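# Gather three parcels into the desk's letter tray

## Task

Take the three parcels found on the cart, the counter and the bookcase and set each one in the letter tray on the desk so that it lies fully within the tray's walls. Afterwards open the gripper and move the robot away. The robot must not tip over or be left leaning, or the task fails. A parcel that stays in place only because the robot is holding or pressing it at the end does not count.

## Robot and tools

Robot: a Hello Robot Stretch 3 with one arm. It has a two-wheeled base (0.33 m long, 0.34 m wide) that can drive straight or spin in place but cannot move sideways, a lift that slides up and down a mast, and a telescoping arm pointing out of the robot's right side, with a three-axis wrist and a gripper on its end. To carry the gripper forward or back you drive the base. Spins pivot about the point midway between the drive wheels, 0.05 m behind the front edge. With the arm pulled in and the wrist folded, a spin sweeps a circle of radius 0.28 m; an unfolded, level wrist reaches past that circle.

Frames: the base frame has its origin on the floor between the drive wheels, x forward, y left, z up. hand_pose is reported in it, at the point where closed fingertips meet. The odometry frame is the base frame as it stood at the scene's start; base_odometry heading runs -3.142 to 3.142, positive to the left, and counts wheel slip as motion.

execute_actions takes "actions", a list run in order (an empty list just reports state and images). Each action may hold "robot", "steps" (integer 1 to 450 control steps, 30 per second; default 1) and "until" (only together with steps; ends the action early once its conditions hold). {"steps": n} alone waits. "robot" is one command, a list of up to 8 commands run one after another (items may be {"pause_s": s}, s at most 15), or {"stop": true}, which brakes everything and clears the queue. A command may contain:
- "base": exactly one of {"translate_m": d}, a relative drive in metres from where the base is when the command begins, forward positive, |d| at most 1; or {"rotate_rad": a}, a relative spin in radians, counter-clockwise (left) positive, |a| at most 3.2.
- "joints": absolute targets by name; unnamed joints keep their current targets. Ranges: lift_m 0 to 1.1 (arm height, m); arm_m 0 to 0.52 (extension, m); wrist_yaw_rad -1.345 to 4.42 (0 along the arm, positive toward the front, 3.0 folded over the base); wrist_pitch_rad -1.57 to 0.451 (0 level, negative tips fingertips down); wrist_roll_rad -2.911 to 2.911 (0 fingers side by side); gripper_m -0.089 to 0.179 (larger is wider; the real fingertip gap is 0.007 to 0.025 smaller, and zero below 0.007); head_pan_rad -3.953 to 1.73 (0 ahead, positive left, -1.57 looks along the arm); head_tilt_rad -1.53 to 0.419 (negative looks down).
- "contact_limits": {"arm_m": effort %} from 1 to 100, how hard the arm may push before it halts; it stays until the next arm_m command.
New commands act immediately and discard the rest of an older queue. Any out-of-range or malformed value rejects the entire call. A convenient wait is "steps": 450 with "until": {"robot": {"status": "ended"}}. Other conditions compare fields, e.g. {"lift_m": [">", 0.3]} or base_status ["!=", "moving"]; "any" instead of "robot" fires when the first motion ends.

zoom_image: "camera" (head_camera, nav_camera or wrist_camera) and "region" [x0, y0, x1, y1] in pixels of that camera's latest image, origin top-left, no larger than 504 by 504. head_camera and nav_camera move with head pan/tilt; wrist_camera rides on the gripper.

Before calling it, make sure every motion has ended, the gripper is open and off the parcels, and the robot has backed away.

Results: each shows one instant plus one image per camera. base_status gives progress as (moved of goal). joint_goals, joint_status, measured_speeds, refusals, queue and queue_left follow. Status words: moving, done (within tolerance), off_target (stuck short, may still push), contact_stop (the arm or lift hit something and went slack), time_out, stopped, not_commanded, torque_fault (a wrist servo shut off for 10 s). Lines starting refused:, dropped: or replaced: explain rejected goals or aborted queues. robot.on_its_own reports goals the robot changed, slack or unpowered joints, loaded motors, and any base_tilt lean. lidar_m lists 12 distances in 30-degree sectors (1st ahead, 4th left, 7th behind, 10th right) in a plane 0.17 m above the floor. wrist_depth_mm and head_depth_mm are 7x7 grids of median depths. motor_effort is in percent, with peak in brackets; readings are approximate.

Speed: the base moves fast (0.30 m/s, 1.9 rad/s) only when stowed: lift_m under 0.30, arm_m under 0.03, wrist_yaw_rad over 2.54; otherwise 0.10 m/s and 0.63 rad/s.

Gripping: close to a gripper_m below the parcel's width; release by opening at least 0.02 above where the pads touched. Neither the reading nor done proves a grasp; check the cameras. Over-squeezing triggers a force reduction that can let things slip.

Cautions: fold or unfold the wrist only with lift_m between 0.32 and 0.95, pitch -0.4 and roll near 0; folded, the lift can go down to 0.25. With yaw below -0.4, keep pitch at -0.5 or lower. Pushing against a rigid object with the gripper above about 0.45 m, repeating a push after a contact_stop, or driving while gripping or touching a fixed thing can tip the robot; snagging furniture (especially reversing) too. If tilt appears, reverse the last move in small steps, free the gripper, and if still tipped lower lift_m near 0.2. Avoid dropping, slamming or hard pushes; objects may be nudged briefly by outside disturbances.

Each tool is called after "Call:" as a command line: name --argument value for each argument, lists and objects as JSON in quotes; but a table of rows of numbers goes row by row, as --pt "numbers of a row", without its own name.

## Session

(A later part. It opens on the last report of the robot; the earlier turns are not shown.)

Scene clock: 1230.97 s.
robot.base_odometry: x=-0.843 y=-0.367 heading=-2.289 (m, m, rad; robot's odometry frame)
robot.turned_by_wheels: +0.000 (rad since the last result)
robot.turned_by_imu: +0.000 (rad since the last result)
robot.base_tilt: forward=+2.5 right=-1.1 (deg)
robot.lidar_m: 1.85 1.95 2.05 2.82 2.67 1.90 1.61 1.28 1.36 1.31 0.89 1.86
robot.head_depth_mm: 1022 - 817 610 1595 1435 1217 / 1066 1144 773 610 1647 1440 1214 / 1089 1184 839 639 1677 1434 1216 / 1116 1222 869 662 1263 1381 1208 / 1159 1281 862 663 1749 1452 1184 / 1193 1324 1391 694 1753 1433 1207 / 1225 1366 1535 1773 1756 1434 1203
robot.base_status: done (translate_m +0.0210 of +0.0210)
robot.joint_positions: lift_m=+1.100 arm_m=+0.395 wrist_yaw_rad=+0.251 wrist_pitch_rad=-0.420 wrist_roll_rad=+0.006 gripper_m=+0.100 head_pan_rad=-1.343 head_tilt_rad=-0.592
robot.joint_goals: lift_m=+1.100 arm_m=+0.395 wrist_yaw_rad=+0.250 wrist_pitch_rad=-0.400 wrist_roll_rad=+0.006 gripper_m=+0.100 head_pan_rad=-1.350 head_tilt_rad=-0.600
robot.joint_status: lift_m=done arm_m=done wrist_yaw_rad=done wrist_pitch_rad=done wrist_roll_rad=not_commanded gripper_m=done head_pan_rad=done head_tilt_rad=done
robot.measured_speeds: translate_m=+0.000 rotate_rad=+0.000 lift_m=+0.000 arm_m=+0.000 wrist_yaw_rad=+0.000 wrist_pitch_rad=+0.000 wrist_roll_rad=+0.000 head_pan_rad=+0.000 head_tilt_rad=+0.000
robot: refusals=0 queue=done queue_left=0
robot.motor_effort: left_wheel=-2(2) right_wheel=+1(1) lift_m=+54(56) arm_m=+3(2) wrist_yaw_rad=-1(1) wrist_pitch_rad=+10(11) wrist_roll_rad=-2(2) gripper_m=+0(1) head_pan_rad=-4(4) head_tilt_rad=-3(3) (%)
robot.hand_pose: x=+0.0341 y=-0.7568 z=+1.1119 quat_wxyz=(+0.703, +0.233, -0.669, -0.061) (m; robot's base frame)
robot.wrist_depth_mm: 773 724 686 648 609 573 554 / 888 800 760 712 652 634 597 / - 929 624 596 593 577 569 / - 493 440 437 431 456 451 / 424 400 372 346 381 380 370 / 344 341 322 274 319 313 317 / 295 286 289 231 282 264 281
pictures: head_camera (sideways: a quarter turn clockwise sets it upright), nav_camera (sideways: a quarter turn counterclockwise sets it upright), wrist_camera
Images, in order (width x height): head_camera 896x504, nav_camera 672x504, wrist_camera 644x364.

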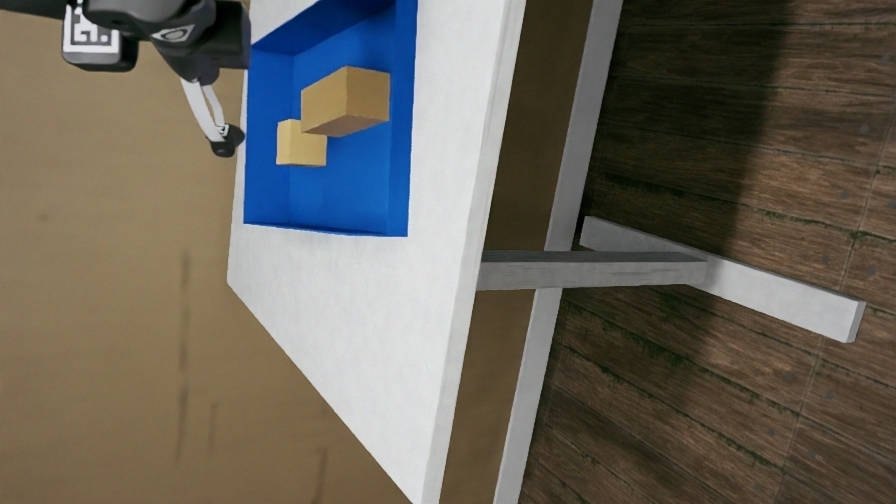

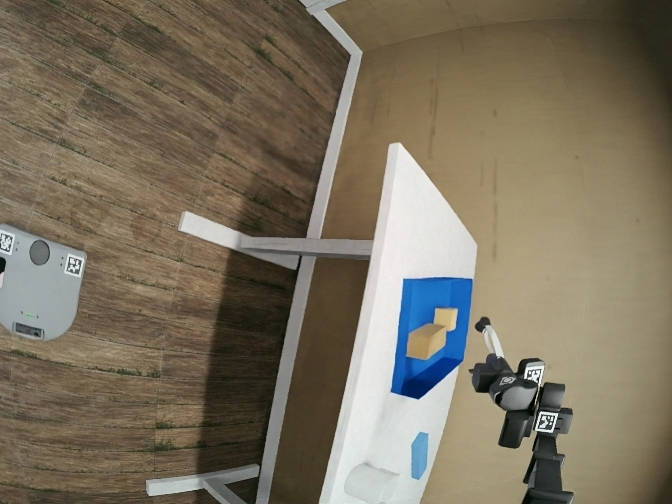

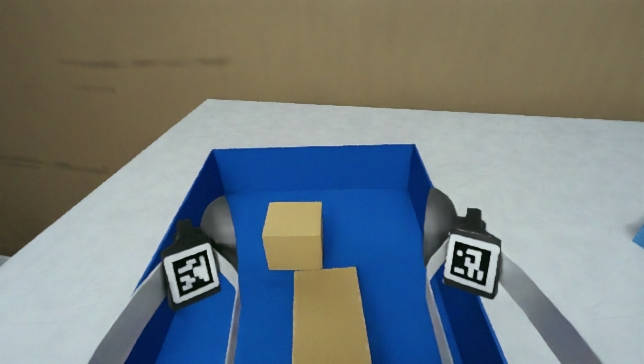

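Call:
zoom_image --camera "head_camera" --region '[200, 0, 460, 250]'

Region (200, 0, 460, 250) of head_camera's 896x504 image, scaled by 1.938, with more detail than that image has; it fills the top 485 rows of this view, and the rest is white.

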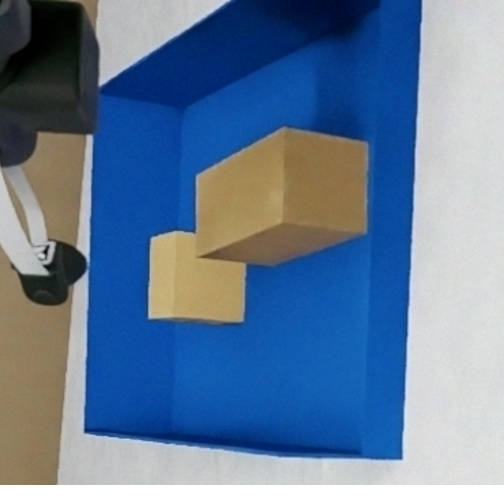

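Call:
execute_actions --actions '[{"robot": [{"joints": {"arm_m": 0.0, "head_pan_rad": 0.0, "head_tilt_rad": -0.3}}, {"joints": {"lift_m": 0.9, "gripper_m": 0.0}}, {"joints": {"wrist_yaw_rad": 3.0}}, {"joints": {"lift_m": 0.25}}], "steps": 450, "until": {"robot": {"status": "ended"}}}]'

Scene clock: 1261.90 s.
robot.base_odometry: x=-0.843 y=-0.367 heading=-2.289 (m, m, rad; robot's odometry frame)
robot.turned_by_wheels: +0.000 (rad since the last result)
robot.turned_by_imu: +0.001 (rad since the last result)
robot.base_tilt: forward=+2.5 right=-1.2 (deg)
robot.lidar_m: 1.85 1.94 2.05 2.81 2.67 1.90 1.61 1.27 1.36 1.31 0.89 1.87
robot.head_depth_mm: 1552 1651 1752 1854 1992 1875 1475 / 1566 1653 1736 1862 2009 1895 1472 / 1586 1668 1773 1866 1989 1881 1476 / 1596 1677 1765 1879 2008 1882 1473 / 1596 1678 1786 1901 2039 1887 1466 / 1610 1702 1791 1916 2050 1886 1469 / 1631 1716 1807 1941 2056 1864 1461
robot.base_status: done (translate_m +0.0210 of +0.0210)
robot.joint_positions: lift_m=+0.263 arm_m=+0.001 wrist_yaw_rad=+2.998 wrist_pitch_rad=-0.419 wrist_roll_rad=+0.006 gripper_m=+0.000 head_pan_rad=-0.007 head_tilt_rad=-0.310
robot.joint_goals: lift_m=+0.250 arm_m=+0.000 wrist_yaw_rad=+3.000 wrist_pitch_rad=-0.400 wrist_roll_rad=+0.006 gripper_m=+0.000 head_pan_rad=+0.000 head_tilt_rad=-0.300
robot.joint_status: lift_m=moving arm_m=done wrist_yaw_rad=done wrist_pitch_rad=done wrist_roll_rad=not_commanded gripper_m=done head_pan_rad=done head_tilt_rad=done
robot.measured_speeds: translate_m=+0.000 rotate_rad=+0.000 lift_m=-0.075 arm_m=+0.000 wrist_yaw_rad=+0.000 wrist_pitch_rad=+0.000 wrist_roll_rad=+0.000 head_pan_rad=+0.000 head_tilt_rad=+0.000
robot: refusals=0 queue=running queue_left=0
robot.motor_effort: left_wheel=-2(2) right_wheel=+1(1) lift_m=+32(55) arm_m=-2(4) wrist_yaw_rad=+1(2) wrist_pitch_rad=+11(10) wrist_roll_rad=-2(2) gripper_m=-2(85) head_pan_rad=+4(54) head_tilt_rad=+4(17) (%)
robot.hand_pose: x=+0.0108 y=+0.0760 z=+0.2756 quat_wxyz=(+0.197, +0.702, +0.097, +0.677) (m; robot's base frame)
robot.wrist_depth_mm: - - - - - - - / - - - - - - - / 932 - 878 845 832 824 801 / 713 698 691 678 675 654 639 / 573 569 569 - 551 537 528 / 485 500 - - 457 457 454 / - - - - 405 397 397
pictures: head_camera (sideways: a quarter turn clockwise sets it upright), nav_camera (sideways: a quarter turn counterclockwise sets it upright), wrist_camera
Images, in order (width x height): head_camera 896x504, nav_camera 672x504, wrist_camera 644x364.

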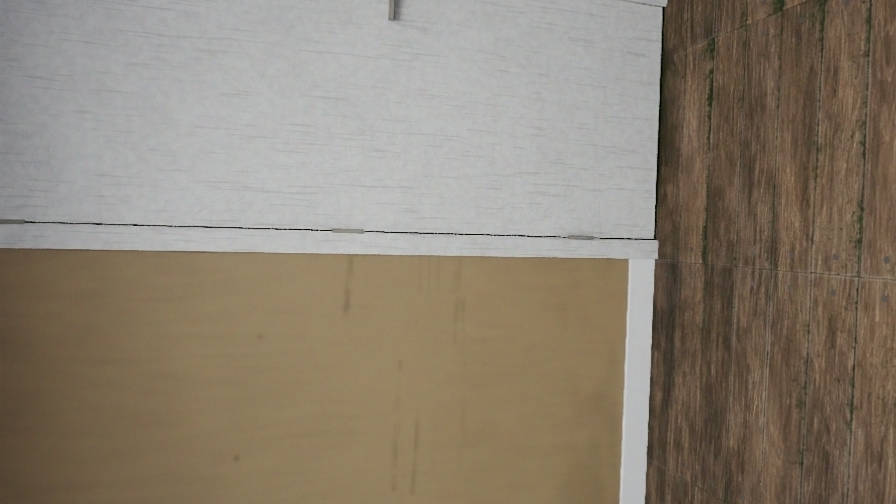

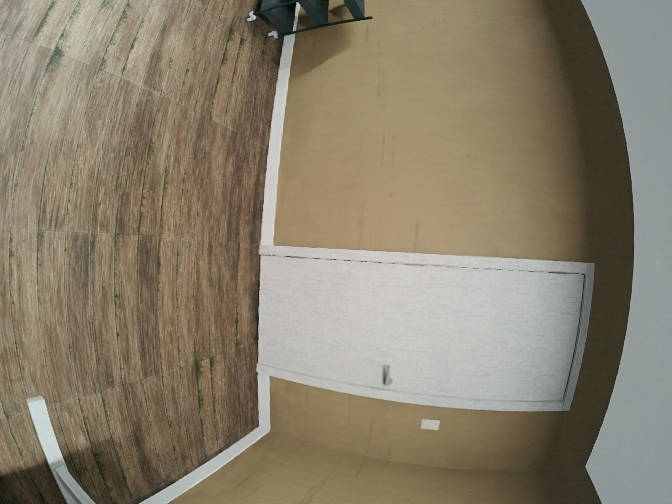

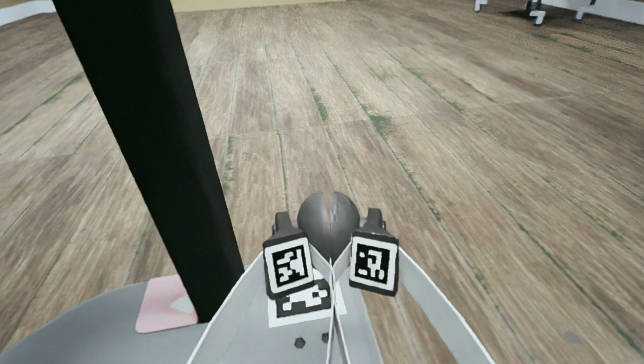

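Call:
execute_actions --actions '[{"robot": [{"base": {"rotate_rad": 0.91}}, {"base": {"translate_m": 1.0}}, {"base": {"translate_m": 0.2}}], "steps": 450, "until": {"robot": {"status": "ended"}}}]'

Scene clock: 1277.57 s.
robot.base_odometry: x=-0.614 y=-1.545 heading=-1.379 (m, m, rad; robot's odometry frame)
robot.turned_by_wheels: +0.910 (rad since the last result)
robot.turned_by_imu: +0.902 (rad since the last result)
robot.base_tilt: forward=+2.5 right=-1.2 (deg)
robot.lidar_m: 0.85 1.86 1.88 2.37 2.39 2.38 2.45 1.85 1.86 1.24 1.14 1.04
robot.head_depth_mm: 1190 1228 1273 1320 1337 1391 1420 / 1324 1379 1428 1499 1241 1269 1331 / 1479 1553 1630 1692 1298 1180 1150 / 1712 1773 1863 1968 1299 1323 1341 / 1977 2119 2229 2407 2337 1730 1429 / 2254 2368 2570 2700 2600 1864 1474 / 2148 2268 2395 2511 2538 1883 1476
robot.base_status: done (translate_m +0.2000 of +0.2000)
robot.joint_positions: lift_m=+0.250 arm_m=+0.001 wrist_yaw_rad=+2.999 wrist_pitch_rad=-0.419 wrist_roll_rad=+0.006 gripper_m=+0.000 head_pan_rad=-0.007 head_tilt_rad=-0.308
robot.joint_goals: lift_m=+0.250 arm_m=+0.000 wrist_yaw_rad=+3.000 wrist_pitch_rad=-0.400 wrist_roll_rad=+0.006 gripper_m=+0.000 head_pan_rad=+0.000 head_tilt_rad=-0.300
robot.joint_status: lift_m=done arm_m=done wrist_yaw_rad=done wrist_pitch_rad=done wrist_roll_rad=not_commanded gripper_m=done head_pan_rad=done head_tilt_rad=done
robot.measured_speeds: translate_m=+0.000 rotate_rad=+0.000 lift_m=+0.000 arm_m=+0.000 wrist_yaw_rad=+0.000 wrist_pitch_rad=+0.000 wrist_roll_rad=+0.000 head_pan_rad=+0.000 head_tilt_rad=+0.000
robot: refusals=0 queue=done queue_left=0
robot.motor_effort: left_wheel=-2(13) right_wheel=+0(5) lift_m=+32(32) arm_m=-3(3) wrist_yaw_rad=+0(2) wrist_pitch_rad=+10(11) wrist_roll_rad=-2(2) gripper_m=-2(3) head_pan_rad=+5(4) head_tilt_rad=+2(3) (%)
robot.hand_pose: x=+0.0106 y=+0.0761 z=+0.2628 quat_wxyz=(+0.197, +0.702, +0.097, +0.678) (m; robot's base frame)
robot.wrist_depth_mm: - - - - - - - / - - - - - - - / 873 - 850 828 809 814 779 / 699 675 663 652 639 634 617 / 562 553 562 - 523 518 509 / 475 - - - 439 444 437 / - - - - 391 388 381
pictures: head_camera (sideways: a quarter turn clockwise sets it upright), nav_camera (sideways: a quarter turn counterclockwise sets it upright), wrist_camera
Images, in order (width x height): head_camera 896x504, nav_camera 672x504, wrist_camera 644x364.

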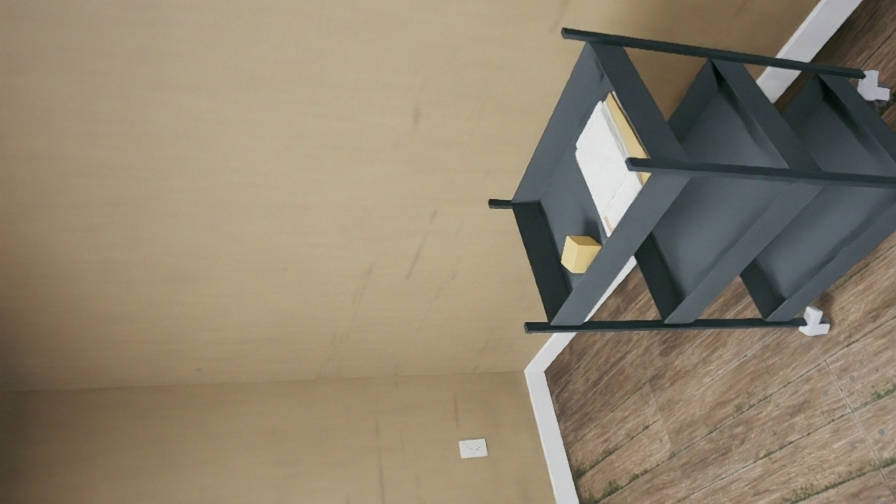

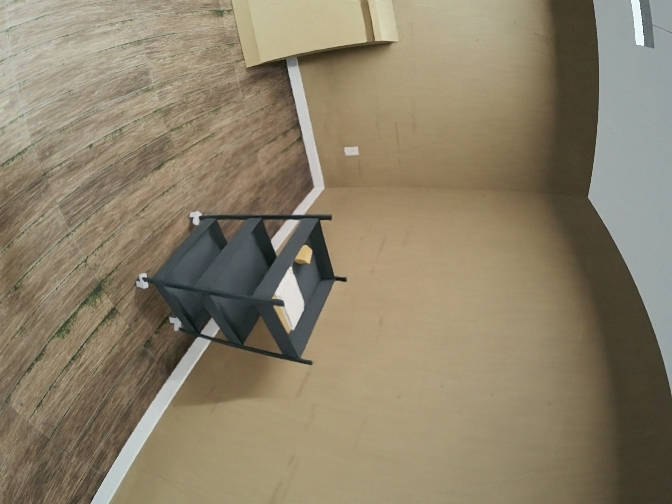

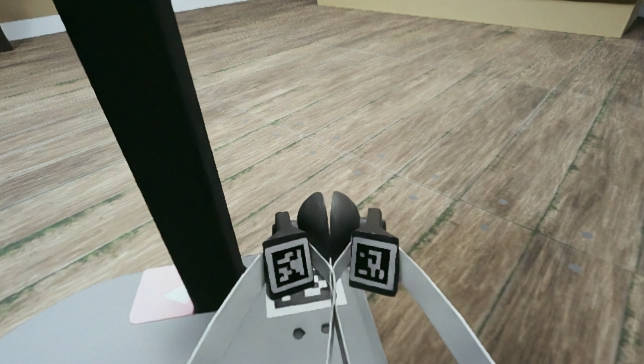

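Call:
zoom_image --camera "head_camera" --region '[440, 0, 896, 360]'

Region (440, 0, 896, 360) of head_camera's 896x504 image, scaled by 1.105, with more detail than that image has; it fills the top 398 rows of this view, and the rest is white.

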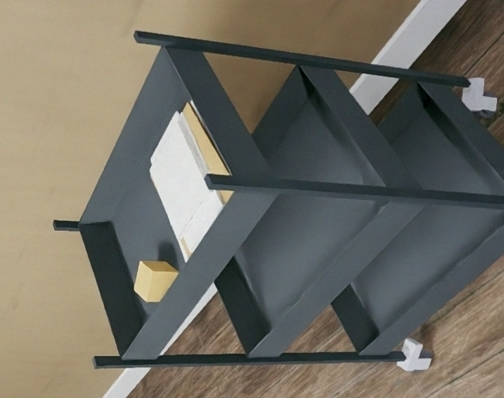

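Call:
execute_actions --actions '[{"robot": [{"base": {"rotate_rad": 0.466}}, {"base": {"translate_m": 0.85}}, {"base": {"rotate_rad": 0.215}, "joints": {"head_pan_rad": -1.4, "head_tilt_rad": -0.7}}], "steps": 450, "until": {"robot": {"status": "ended"}}}]'

Scene clock: 1322.80 s.
robot.base_odometry: x=-0.095 y=-2.218 heading=-0.698 (m, m, rad; robot's odometry frame)
robot.turned_by_wheels: +0.681 (rad since the last result)
robot.turned_by_imu: +0.675 (rad since the last result)
robot.base_tilt: forward=+2.6 right=-1.2 (deg)
robot.lidar_m: 1.04 1.07 1.52 2.55 2.66 2.71 2.70 1.36 0.45 0.44 0.45 1.45
robot.head_depth_mm: 779 874 984 914 773 873 1022 / 800 897 1017 911 755 892 1041 / 823 923 1044 925 761 913 1082 / 839 945 1084 922 764 915 1090 / 868 975 1126 1308 777 993 1110 / 886 1007 1166 1367 1543 1348 1161 / 915 1038 1198 1427 1574 1350 1160
robot.base_status: done (rotate_rad +0.2149 of +0.2150)
robot.joint_positions: lift_m=+0.250 arm_m=+0.001 wrist_yaw_rad=+2.999 wrist_pitch_rad=-0.419 wrist_roll_rad=+0.006 gripper_m=+0.000 head_pan_rad=-1.393 head_tilt_rad=-0.691
robot.joint_goals: lift_m=+0.250 arm_m=+0.000 wrist_yaw_rad=+3.000 wrist_pitch_rad=-0.400 wrist_roll_rad=+0.006 gripper_m=+0.000 head_pan_rad=-1.400 head_tilt_rad=-0.700
robot.joint_status: lift_m=done arm_m=done wrist_yaw_rad=done wrist_pitch_rad=done wrist_roll_rad=not_commanded gripper_m=done head_pan_rad=done head_tilt_rad=done
robot.measured_speeds: translate_m=+0.000 rotate_rad=+0.000 lift_m=+0.000 arm_m=+0.000 wrist_yaw_rad=+0.000 wrist_pitch_rad=+0.000 wrist_roll_rad=+0.000 head_pan_rad=+0.000 head_tilt_rad=+0.000
robot: refusals=0 queue=done queue_left=0
robot.motor_effort: left_wheel=-3(13) right_wheel=+1(5) lift_m=+32(32) arm_m=-2(2) wrist_yaw_rad=+0(0) wrist_pitch_rad=+10(10) wrist_roll_rad=-2(2) gripper_m=-2(2) head_pan_rad=-4(52) head_tilt_rad=-3(20) (%)
robot.hand_pose: x=+0.0106 y=+0.0761 z=+0.2628 quat_wxyz=(+0.196, +0.702, +0.097, +0.678) (m; robot's base frame)
robot.wrist_depth_mm: - - - - - - - / - - - - - - - / 902 - 852 845 815 797 776 / 681 677 656 660 647 629 614 / 560 551 570 - 532 521 513 / 470 - - - 441 446 439 / - - - - 387 386 385
pictures: head_camera (sideways: a quarter turn clockwise sets it upright), nav_camera (sideways: a quarter turn counterclockwise sets it upright), wrist_camera
Images, in order (width x height): head_camera 896x504, nav_camera 672x504, wrist_camera 644x364.

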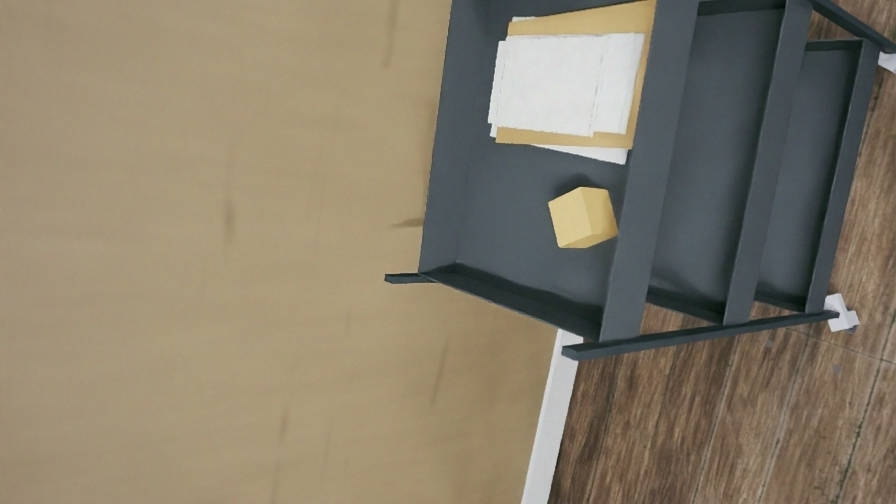

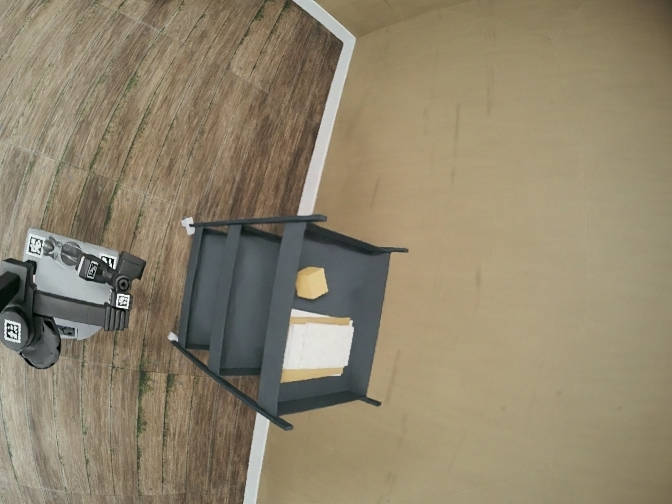

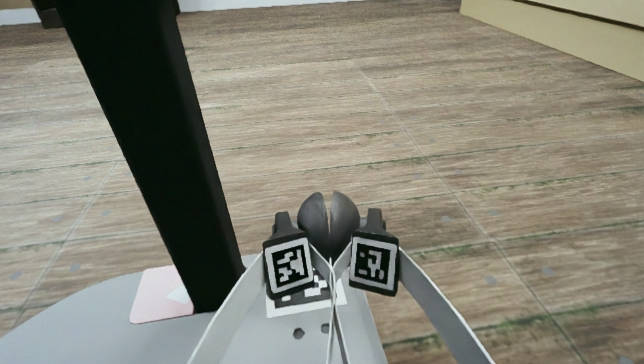

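Call:
zoom_image --camera "head_camera" --region '[420, 100, 720, 340]'

Region (420, 100, 720, 340) of head_camera's 896x504 image, scaled by 1.680, with more detail than that image has; it fills the top 403 rows of this view, and the rest is white.

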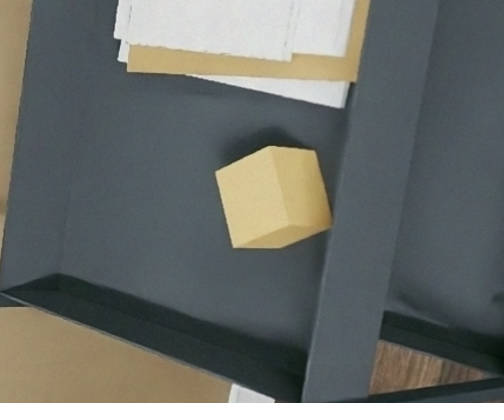

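Call:
execute_actions --actions '[{"robot": [{"joints": {"lift_m": 0.93}}, {"joints": {"wrist_yaw_rad": 0.0, "gripper_m": 0.12}}, {"joints": {"lift_m": 1.0, "wrist_pitch_rad": -1.57}}], "steps": 450, "until": {"robot": {"status": "ended"}}}]'

Scene clock: 1367.33 s.
robot.base_odometry: x=-0.095 y=-2.218 heading=-0.698 (m, m, rad; robot's odometry frame)
robot.turned_by_wheels: +0.000 (rad since the last result)
robot.turned_by_imu: +0.001 (rad since the last result)
robot.base_tilt: forward=+2.5 right=-1.1 (deg)
robot.lidar_m: 1.04 1.07 1.52 2.55 2.66 2.71 2.70 1.36 0.45 0.44 0.45 1.45
robot.head_depth_mm: 786 873 980 - - - - / 802 897 1014 1009 786 - - / 821 921 1047 931 767 897 1089 / 846 949 1082 927 764 917 1090 / 865 976 1117 1304 778 990 1113 / 884 1006 1152 1364 1558 1346 1157 / 915 1038 1203 1415 1598 1345 1154
robot.base_status: done (rotate_rad +0.2149 of +0.2150)
robot.joint_positions: lift_m=+1.000 arm_m=+0.001 wrist_yaw_rad=+0.002 wrist_pitch_rad=-1.564 wrist_roll_rad=+0.006 gripper_m=+0.120 head_pan_rad=-1.393 head_tilt_rad=-0.691
robot.joint_goals: lift_m=+1.000 arm_m=+0.000 wrist_yaw_rad=+0.000 wrist_pitch_rad=-1.570 wrist_roll_rad=+0.006 gripper_m=+0.120 head_pan_rad=-1.400 head_tilt_rad=-0.700
robot.joint_status: lift_m=done arm_m=done wrist_yaw_rad=done wrist_pitch_rad=done wrist_roll_rad=not_commanded gripper_m=done head_pan_rad=done head_tilt_rad=done
robot.measured_speeds: translate_m=+0.000 rotate_rad=+0.000 lift_m=+0.000 arm_m=+0.000 wrist_yaw_rad=+0.000 wrist_pitch_rad=+0.000 wrist_roll_rad=+0.000 head_pan_rad=+0.000 head_tilt_rad=+0.000
robot: refusals=0 queue=done queue_left=0
robot.motor_effort: left_wheel=-2(3) right_wheel=+0(0) lift_m=+54(55) arm_m=-3(3) wrist_yaw_rad=-2(3) wrist_pitch_rad=-4(11) wrist_roll_rad=-2(2) gripper_m=-1(84) head_pan_rad=-4(5) head_tilt_rad=-4(3) (%)
robot.hand_pose: x=-0.0217 y=-0.1235 z=+0.8820 quat_wxyz=(+0.501, +0.497, -0.502, -0.500) (m; robot's base frame)
robot.wrist_depth_mm: 987 996 992 970 984 985 997 / - - - 987 - - - / - - - - - - - / - - - - - - - / - - - - - - - / - - - - - - - / - - - - - - -
pictures: head_camera (sideways: a quarter turn clockwise sets it upright), nav_camera (sideways: a quarter turn counterclockwise sets it upright), wrist_camera
Images, in order (width x height): head_camera 896x504, nav_camera 672x504, wrist_camera 644x364.

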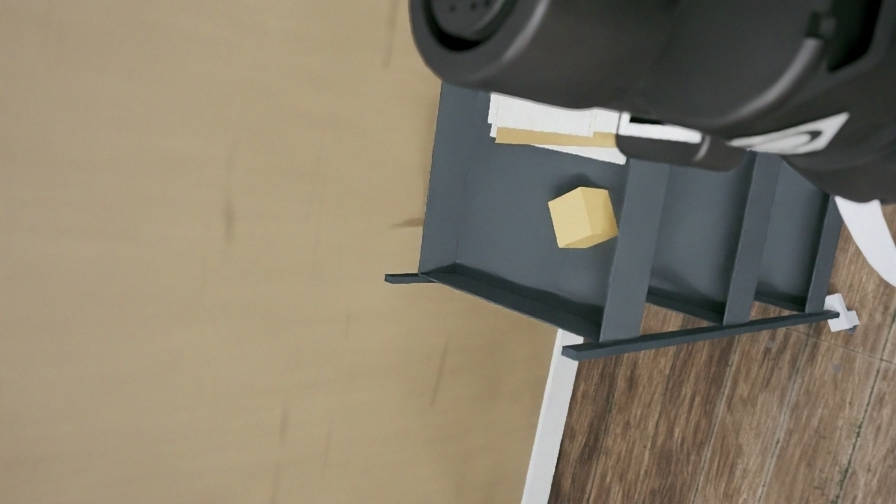

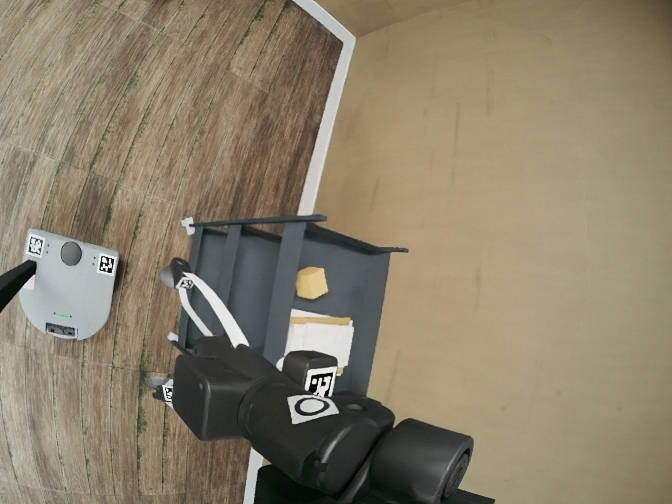

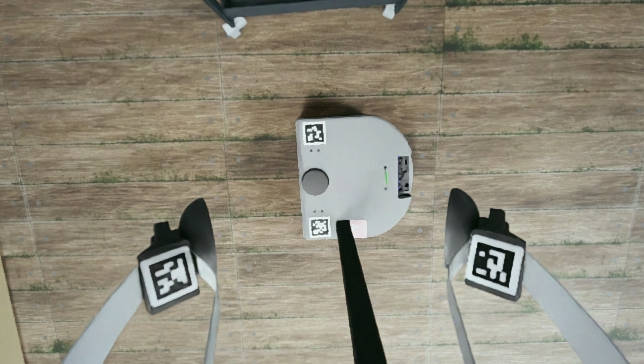

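Call:
execute_actions --actions '[{"robot": {"joints": {"arm_m": 0.34}, "base": {"translate_m": 0.08}}, "steps": 150, "until": {"robot": {"status": "ended"}}}]'

Scene clock: 1377.67 s.
robot.base_odometry: x=-0.034 y=-2.269 heading=-0.698 (m, m, rad; robot's odometry frame)
robot.turned_by_wheels: +0.000 (rad since the last result)
robot.turned_by_imu: +0.001 (rad since the last result)
robot.base_tilt: forward=+2.5 right=-1.1 (deg)
robot.lidar_m: 0.97 0.99 1.40 2.58 2.57 3.26 2.78 1.37 0.45 0.43 0.44 1.45
robot.head_depth_mm: 773 - 995 1053 757 875 1003 / 801 894 1004 914 782 892 1038 / 820 923 1051 937 787 891 1090 / 847 953 1080 1234 784 912 1096 / 866 979 1120 1312 1521 1349 1170 / 895 1006 1165 1365 1564 1346 1158 / 912 1037 1200 1442 1589 1358 1157
robot.base_status: done (translate_m +0.0800 of +0.0800)
robot.joint_positions: lift_m=+1.000 arm_m=+0.340 wrist_yaw_rad=+0.000 wrist_pitch_rad=-1.566 wrist_roll_rad=+0.006 gripper_m=+0.120 head_pan_rad=-1.393 head_tilt_rad=-0.691
robot.joint_goals: lift_m=+1.000 arm_m=+0.340 wrist_yaw_rad=+0.000 wrist_pitch_rad=-1.570 wrist_roll_rad=+0.006 gripper_m=+0.120 head_pan_rad=-1.400 head_tilt_rad=-0.700
robot.joint_status: lift_m=done arm_m=done wrist_yaw_rad=done wrist_pitch_rad=done wrist_roll_rad=not_commanded gripper_m=done head_pan_rad=done head_tilt_rad=done
robot.measured_speeds: translate_m=+0.000 rotate_rad=+0.000 lift_m=+0.000 arm_m=+0.000 wrist_yaw_rad=+0.000 wrist_pitch_rad=+0.000 wrist_roll_rad=+0.000 head_pan_rad=+0.000 head_tilt_rad=+0.000
robot: refusals=0 queue=done queue_left=0
robot.motor_effort: left_wheel=-3(6) right_wheel=+1(3) lift_m=+54(54) arm_m=+2(4) wrist_yaw_rad=-1(2) wrist_pitch_rad=-3(4) wrist_roll_rad=-2(2) gripper_m=+0(0) head_pan_rad=-4(4) head_tilt_rad=-2(3) (%)
robot.hand_pose: x=-0.0216 y=-0.4618 z=+0.8820 quat_wxyz=(+0.500, +0.497, -0.502, -0.501) (m; robot's base frame)
robot.wrist_depth_mm: - 995 348 350 330 334 334 / - - 363 358 343 352 341 / - - 375 370 365 372 363 / - - 375 385 384 382 - / - - - - - - - / - - - - - - - / - - - - - - -
pictures: head_camera (sideways: a quarter turn clockwise sets it upright), nav_camera (sideways: a quarter turn counterclockwise sets it upright), wrist_camera
Images, in order (width x height): head_camera 896x504, nav_camera 672x504, wrist_camera 644x364.

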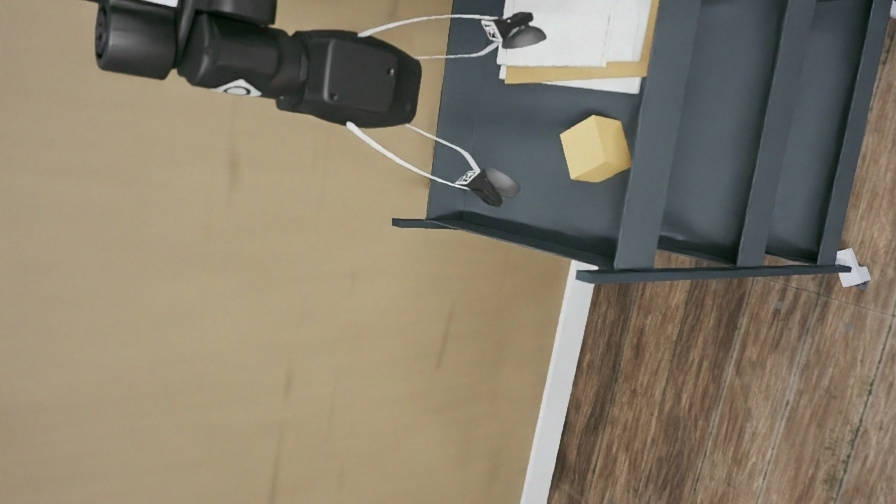

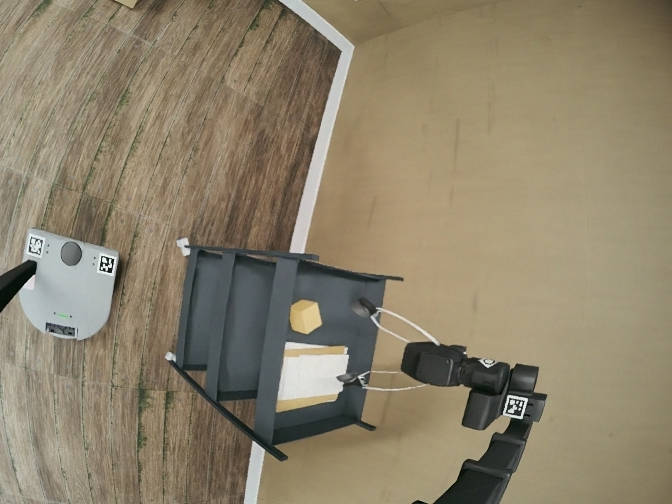

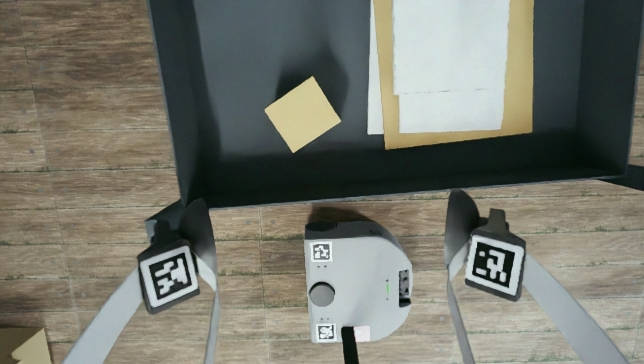

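Call:
execute_actions --actions '[{"robot": {"joints": {"arm_m": 0.385, "wrist_yaw_rad": 0.54, "gripper_m": 0.11}, "base": {"translate_m": 0.018}}, "steps": 150, "until": {"robot": {"status": "ended"}}}]'

Scene clock: 1429.23 s.
robot.base_odometry: x=-0.020 y=-2.281 heading=-0.698 (m, m, rad; robot's odometry frame)
robot.turned_by_wheels: +0.000 (rad since the last result)
robot.turned_by_imu: +0.000 (rad since the last result)
robot.base_tilt: forward=+2.5 right=-1.1 (deg)
robot.lidar_m: 0.95 0.97 1.37 2.64 2.57 3.27 2.79 1.36 0.45 0.43 1.04 1.45
robot.head_depth_mm: 770 - - 910 756 871 996 / 804 896 1053 915 786 894 1043 / 823 925 1053 937 783 898 1081 / 848 952 1091 1251 1416 1265 1104 / 868 982 1124 1319 1523 1349 1159 / 894 1006 1164 1367 1571 1353 1165 / 913 1044 1201 1434 1586 1347 1153
robot.base_status: done (translate_m +0.0180 of +0.0180)
robot.joint_positions: lift_m=+1.000 arm_m=+0.385 wrist_yaw_rad=+0.538 wrist_pitch_rad=-1.566 wrist_roll_rad=+0.006 gripper_m=+0.110 head_pan_rad=-1.393 head_tilt_rad=-0.691
robot.joint_goals: lift_m=+1.000 arm_m=+0.385 wrist_yaw_rad=+0.540 wrist_pitch_rad=-1.570 wrist_roll_rad=+0.006 gripper_m=+0.110 head_pan_rad=-1.400 head_tilt_rad=-0.700
robot.joint_status: lift_m=done arm_m=done wrist_yaw_rad=done wrist_pitch_rad=done wrist_roll_rad=not_commanded gripper_m=done head_pan_rad=done head_tilt_rad=done
robot.measured_speeds: translate_m=+0.000 rotate_rad=+0.000 lift_m=+0.000 arm_m=+0.000 wrist_yaw_rad=+0.000 wrist_pitch_rad=+0.000 wrist_roll_rad=+0.000 head_pan_rad=+0.000 head_tilt_rad=+0.000
robot: refusals=0 queue=done queue_left=0
robot.motor_effort: left_wheel=-2(5) right_wheel=+0(4) lift_m=+54(54) arm_m=+3(3) wrist_yaw_rad=+1(2) wrist_pitch_rad=-2(3) wrist_roll_rad=-2(2) gripper_m=+1(49) head_pan_rad=-4(4) head_tilt_rad=-3(4) (%)
robot.hand_pose: x=-0.0333 y=-0.5102 z=+0.8820 quat_wxyz=(+0.615, +0.613, -0.352, -0.350) (m; robot's base frame)
robot.wrist_depth_mm: 980 989 355 354 353 347 336 / - 976 364 359 361 343 360 / - - 372 371 370 351 371 / - - 384 383 374 365 382 / - - - 398 389 399 374 / - - - - 412 407 - / - - - - - 409 -
pictures: head_camera (sideways: a quarter turn clockwise sets it upright), nav_camera (sideways: a quarter turn counterclockwise sets it upright), wrist_camera
Images, in order (width x height): head_camera 896x504, nav_camera 672x504, wrist_camera 644x364.

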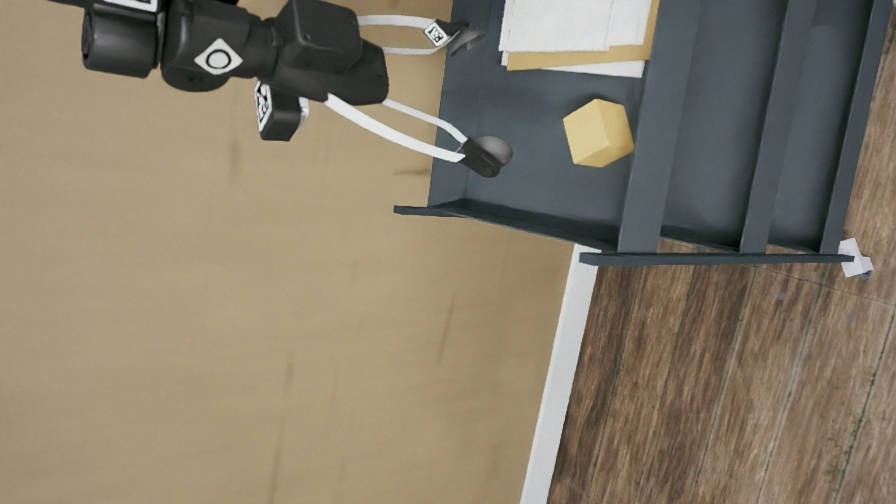

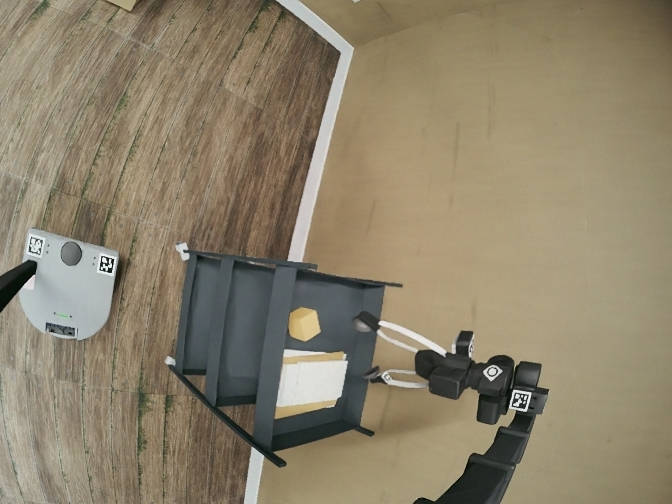

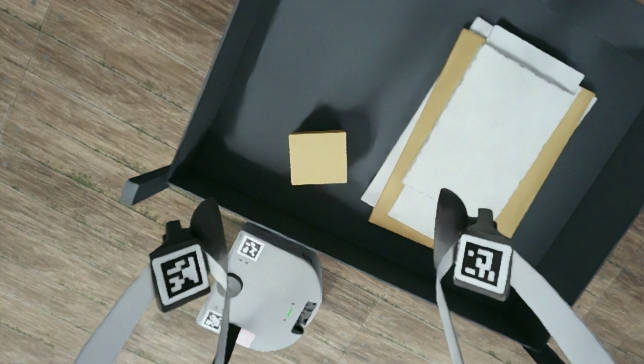

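Call:
execute_actions --actions '[{"robot": {"joints": {"lift_m": 0.86}}, "steps": 90, "until": {"robot": {"status": "ended"}}}]'

Scene clock: 1441.53 s.
robot.base_odometry: x=-0.020 y=-2.281 heading=-0.698 (m, m, rad; robot's odometry frame)
robot.turned_by_wheels: +0.000 (rad since the last result)
robot.turned_by_imu: +0.000 (rad since the last result)
robot.base_tilt: forward=+2.6 right=-1.2 (deg)
robot.lidar_m: 0.95 0.97 1.37 2.64 2.58 3.27 2.79 1.36 0.45 0.43 1.04 1.45
robot.head_depth_mm: 785 878 - 990 755 870 1003 / 804 900 1009 - 766 893 1042 / 825 926 1047 919 782 895 1087 / 848 956 1093 1254 1410 1260 1106 / 865 979 1120 1307 1531 1348 1160 / 894 1013 1159 1366 1557 1350 1159 / 917 1042 1207 1425 1586 1349 1160
robot.base_status: done (translate_m +0.0180 of +0.0180)
robot.joint_positions: lift_m=+0.860 arm_m=+0.385 wrist_yaw_rad=+0.538 wrist_pitch_rad=-1.566 wrist_roll_rad=+0.006 gripper_m=+0.110 head_pan_rad=-1.393 head_tilt_rad=-0.691
robot.joint_goals: lift_m=+0.860 arm_m=+0.385 wrist_yaw_rad=+0.540 wrist_pitch_rad=-1.570 wrist_roll_rad=+0.006 gripper_m=+0.110 head_pan_rad=-1.400 head_tilt_rad=-0.700
robot.joint_status: lift_m=done arm_m=done wrist_yaw_rad=done wrist_pitch_rad=done wrist_roll_rad=not_commanded gripper_m=done head_pan_rad=done head_tilt_rad=done
robot.measured_speeds: translate_m=+0.000 rotate_rad=+0.000 lift_m=+0.000 arm_m=+0.000 wrist_yaw_rad=+0.000 wrist_pitch_rad=+0.000 wrist_roll_rad=+0.000 head_pan_rad=+0.000 head_tilt_rad=+0.000
robot: refusals=0 queue=done queue_left=0
robot.motor_effort: left_wheel=-2(2) right_wheel=+1(1) lift_m=+32(54) arm_m=+3(3) wrist_yaw_rad=+1(1) wrist_pitch_rad=-3(3) wrist_roll_rad=-2(2) gripper_m=-1(0) head_pan_rad=-4(4) head_tilt_rad=-3(2) (%)
robot.hand_pose: x=-0.0333 y=-0.5102 z=+0.7427 quat_wxyz=(+0.615, +0.613, -0.352, -0.350) (m; robot's base frame)
robot.wrist_depth_mm: 844 187 219 220 221 219 199 / 870 195 227 227 227 220 205 / 905 219 235 233 236 218 210 / 916 242 240 191 240 219 218 / 189 213 251 251 246 225 225 / - - 219 255 258 246 248 / - - - 210 254 270 270
pictures: head_camera (sideways: a quarter turn clockwise sets it upright), nav_camera (sideways: a quarter turn counterclockwise sets it upright), wrist_camera
Images, in order (width x height): head_camera 896x504, nav_camera 672x504, wrist_camera 644x364.

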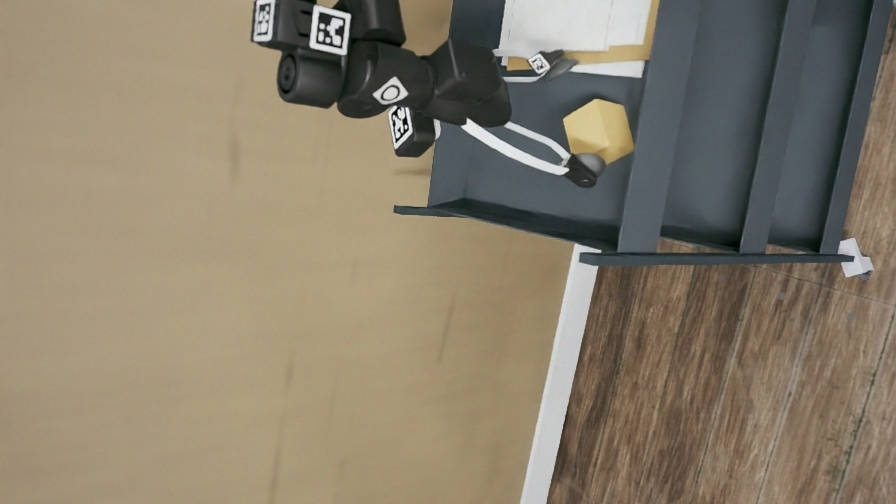

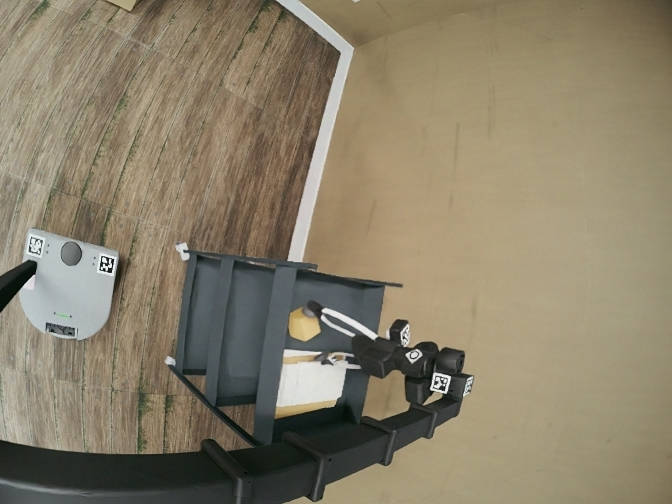

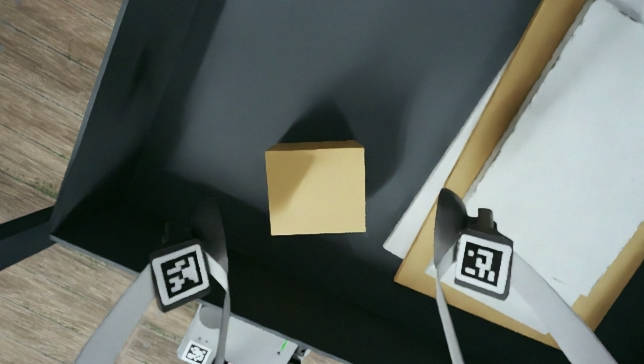

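Call:
execute_actions --actions '[{"robot": {"joints": {"lift_m": 0.815, "gripper_m": 0.095}}, "steps": 60, "until": {"robot": {"status": "ended"}}}]'

Scene clock: 1452.30 s.
robot.base_odometry: x=-0.020 y=-2.281 heading=-0.698 (m, m, rad; robot's odometry frame)
robot.turned_by_wheels: +0.000 (rad since the last result)
robot.turned_by_imu: +0.000 (rad since the last result)
robot.base_tilt: forward=+2.5 right=-1.0 (deg)
robot.lidar_m: 0.95 0.97 1.37 2.64 2.57 3.28 2.80 1.37 0.45 0.43 1.04 1.45
robot.head_depth_mm: 782 875 959 886 753 875 999 / 801 894 1001 - 727 892 1045 / 822 925 1053 918 786 894 1088 / 849 948 1077 1250 1406 1266 1113 / 868 982 1118 1320 1532 1365 1156 / 891 1010 1163 1363 1555 1348 1161 / 924 1044 1194 1430 1594 1347 1160
robot.base_status: done (translate_m +0.0180 of +0.0180)
robot.joint_positions: lift_m=+0.815 arm_m=+0.385 wrist_yaw_rad=+0.538 wrist_pitch_rad=-1.566 wrist_roll_rad=+0.006 gripper_m=+0.095 head_pan_rad=-1.393 head_tilt_rad=-0.691
robot.joint_goals: lift_m=+0.815 arm_m=+0.385 wrist_yaw_rad=+0.540 wrist_pitch_rad=-1.570 wrist_roll_rad=+0.006 gripper_m=+0.095 head_pan_rad=-1.400 head_tilt_rad=-0.700
robot.joint_status: lift_m=done arm_m=done wrist_yaw_rad=done wrist_pitch_rad=done wrist_roll_rad=not_commanded gripper_m=done head_pan_rad=done head_tilt_rad=done
robot.measured_speeds: translate_m=+0.000 rotate_rad=+0.000 lift_m=+0.000 arm_m=+0.000 wrist_yaw_rad=+0.000 wrist_pitch_rad=+0.000 wrist_roll_rad=+0.000 head_pan_rad=+0.000 head_tilt_rad=+0.000
robot: refusals=0 queue=done queue_left=0
robot.motor_effort: left_wheel=-2(2) right_wheel=+1(1) lift_m=+31(32) arm_m=+3(3) wrist_yaw_rad=+1(2) wrist_pitch_rad=-3(2) wrist_roll_rad=-2(2) gripper_m=+0(63) head_pan_rad=-4(4) head_tilt_rad=-3(2) (%)
robot.hand_pose: x=-0.0333 y=-0.5102 z=+0.6977 quat_wxyz=(+0.615, +0.613, -0.352, -0.350) (m; robot's base frame)
robot.wrist_depth_mm: 132 169 177 176 177 178 169 / 142 182 183 182 183 184 162 / 153 189 189 189 190 185 167 / 171 195 193 144 194 186 171 / 178 201 151 149 200 178 178 / 153 169 207 209 207 193 184 / 999 150 169 205 218 206 200
pictures: head_camera (sideways: a quarter turn clockwise sets it upright), nav_camera (sideways: a quarter turn counterclockwise sets it upright), wrist_camera
Images, in order (width x height): head_camera 896x504, nav_camera 672x504, wrist_camera 644x364.

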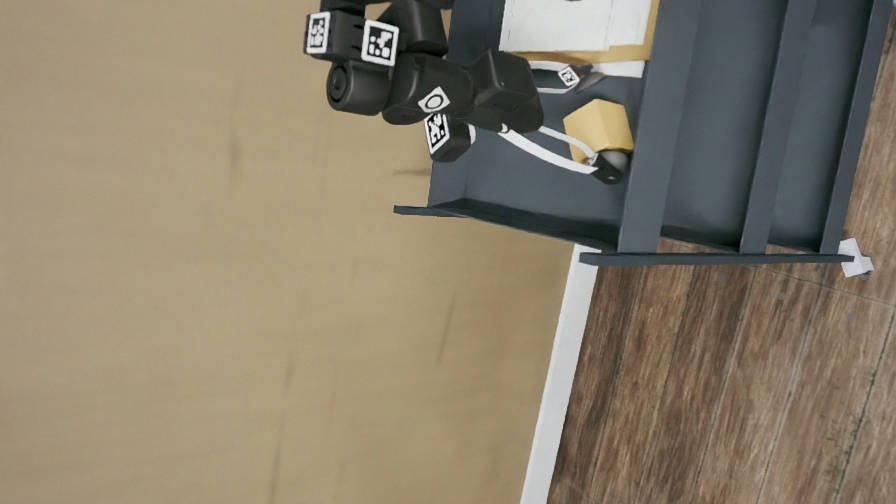

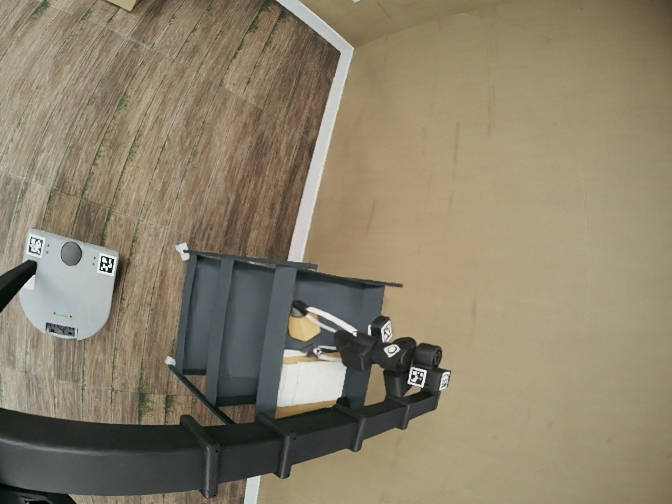

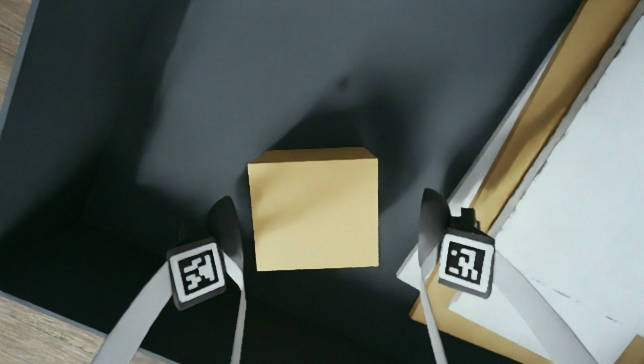

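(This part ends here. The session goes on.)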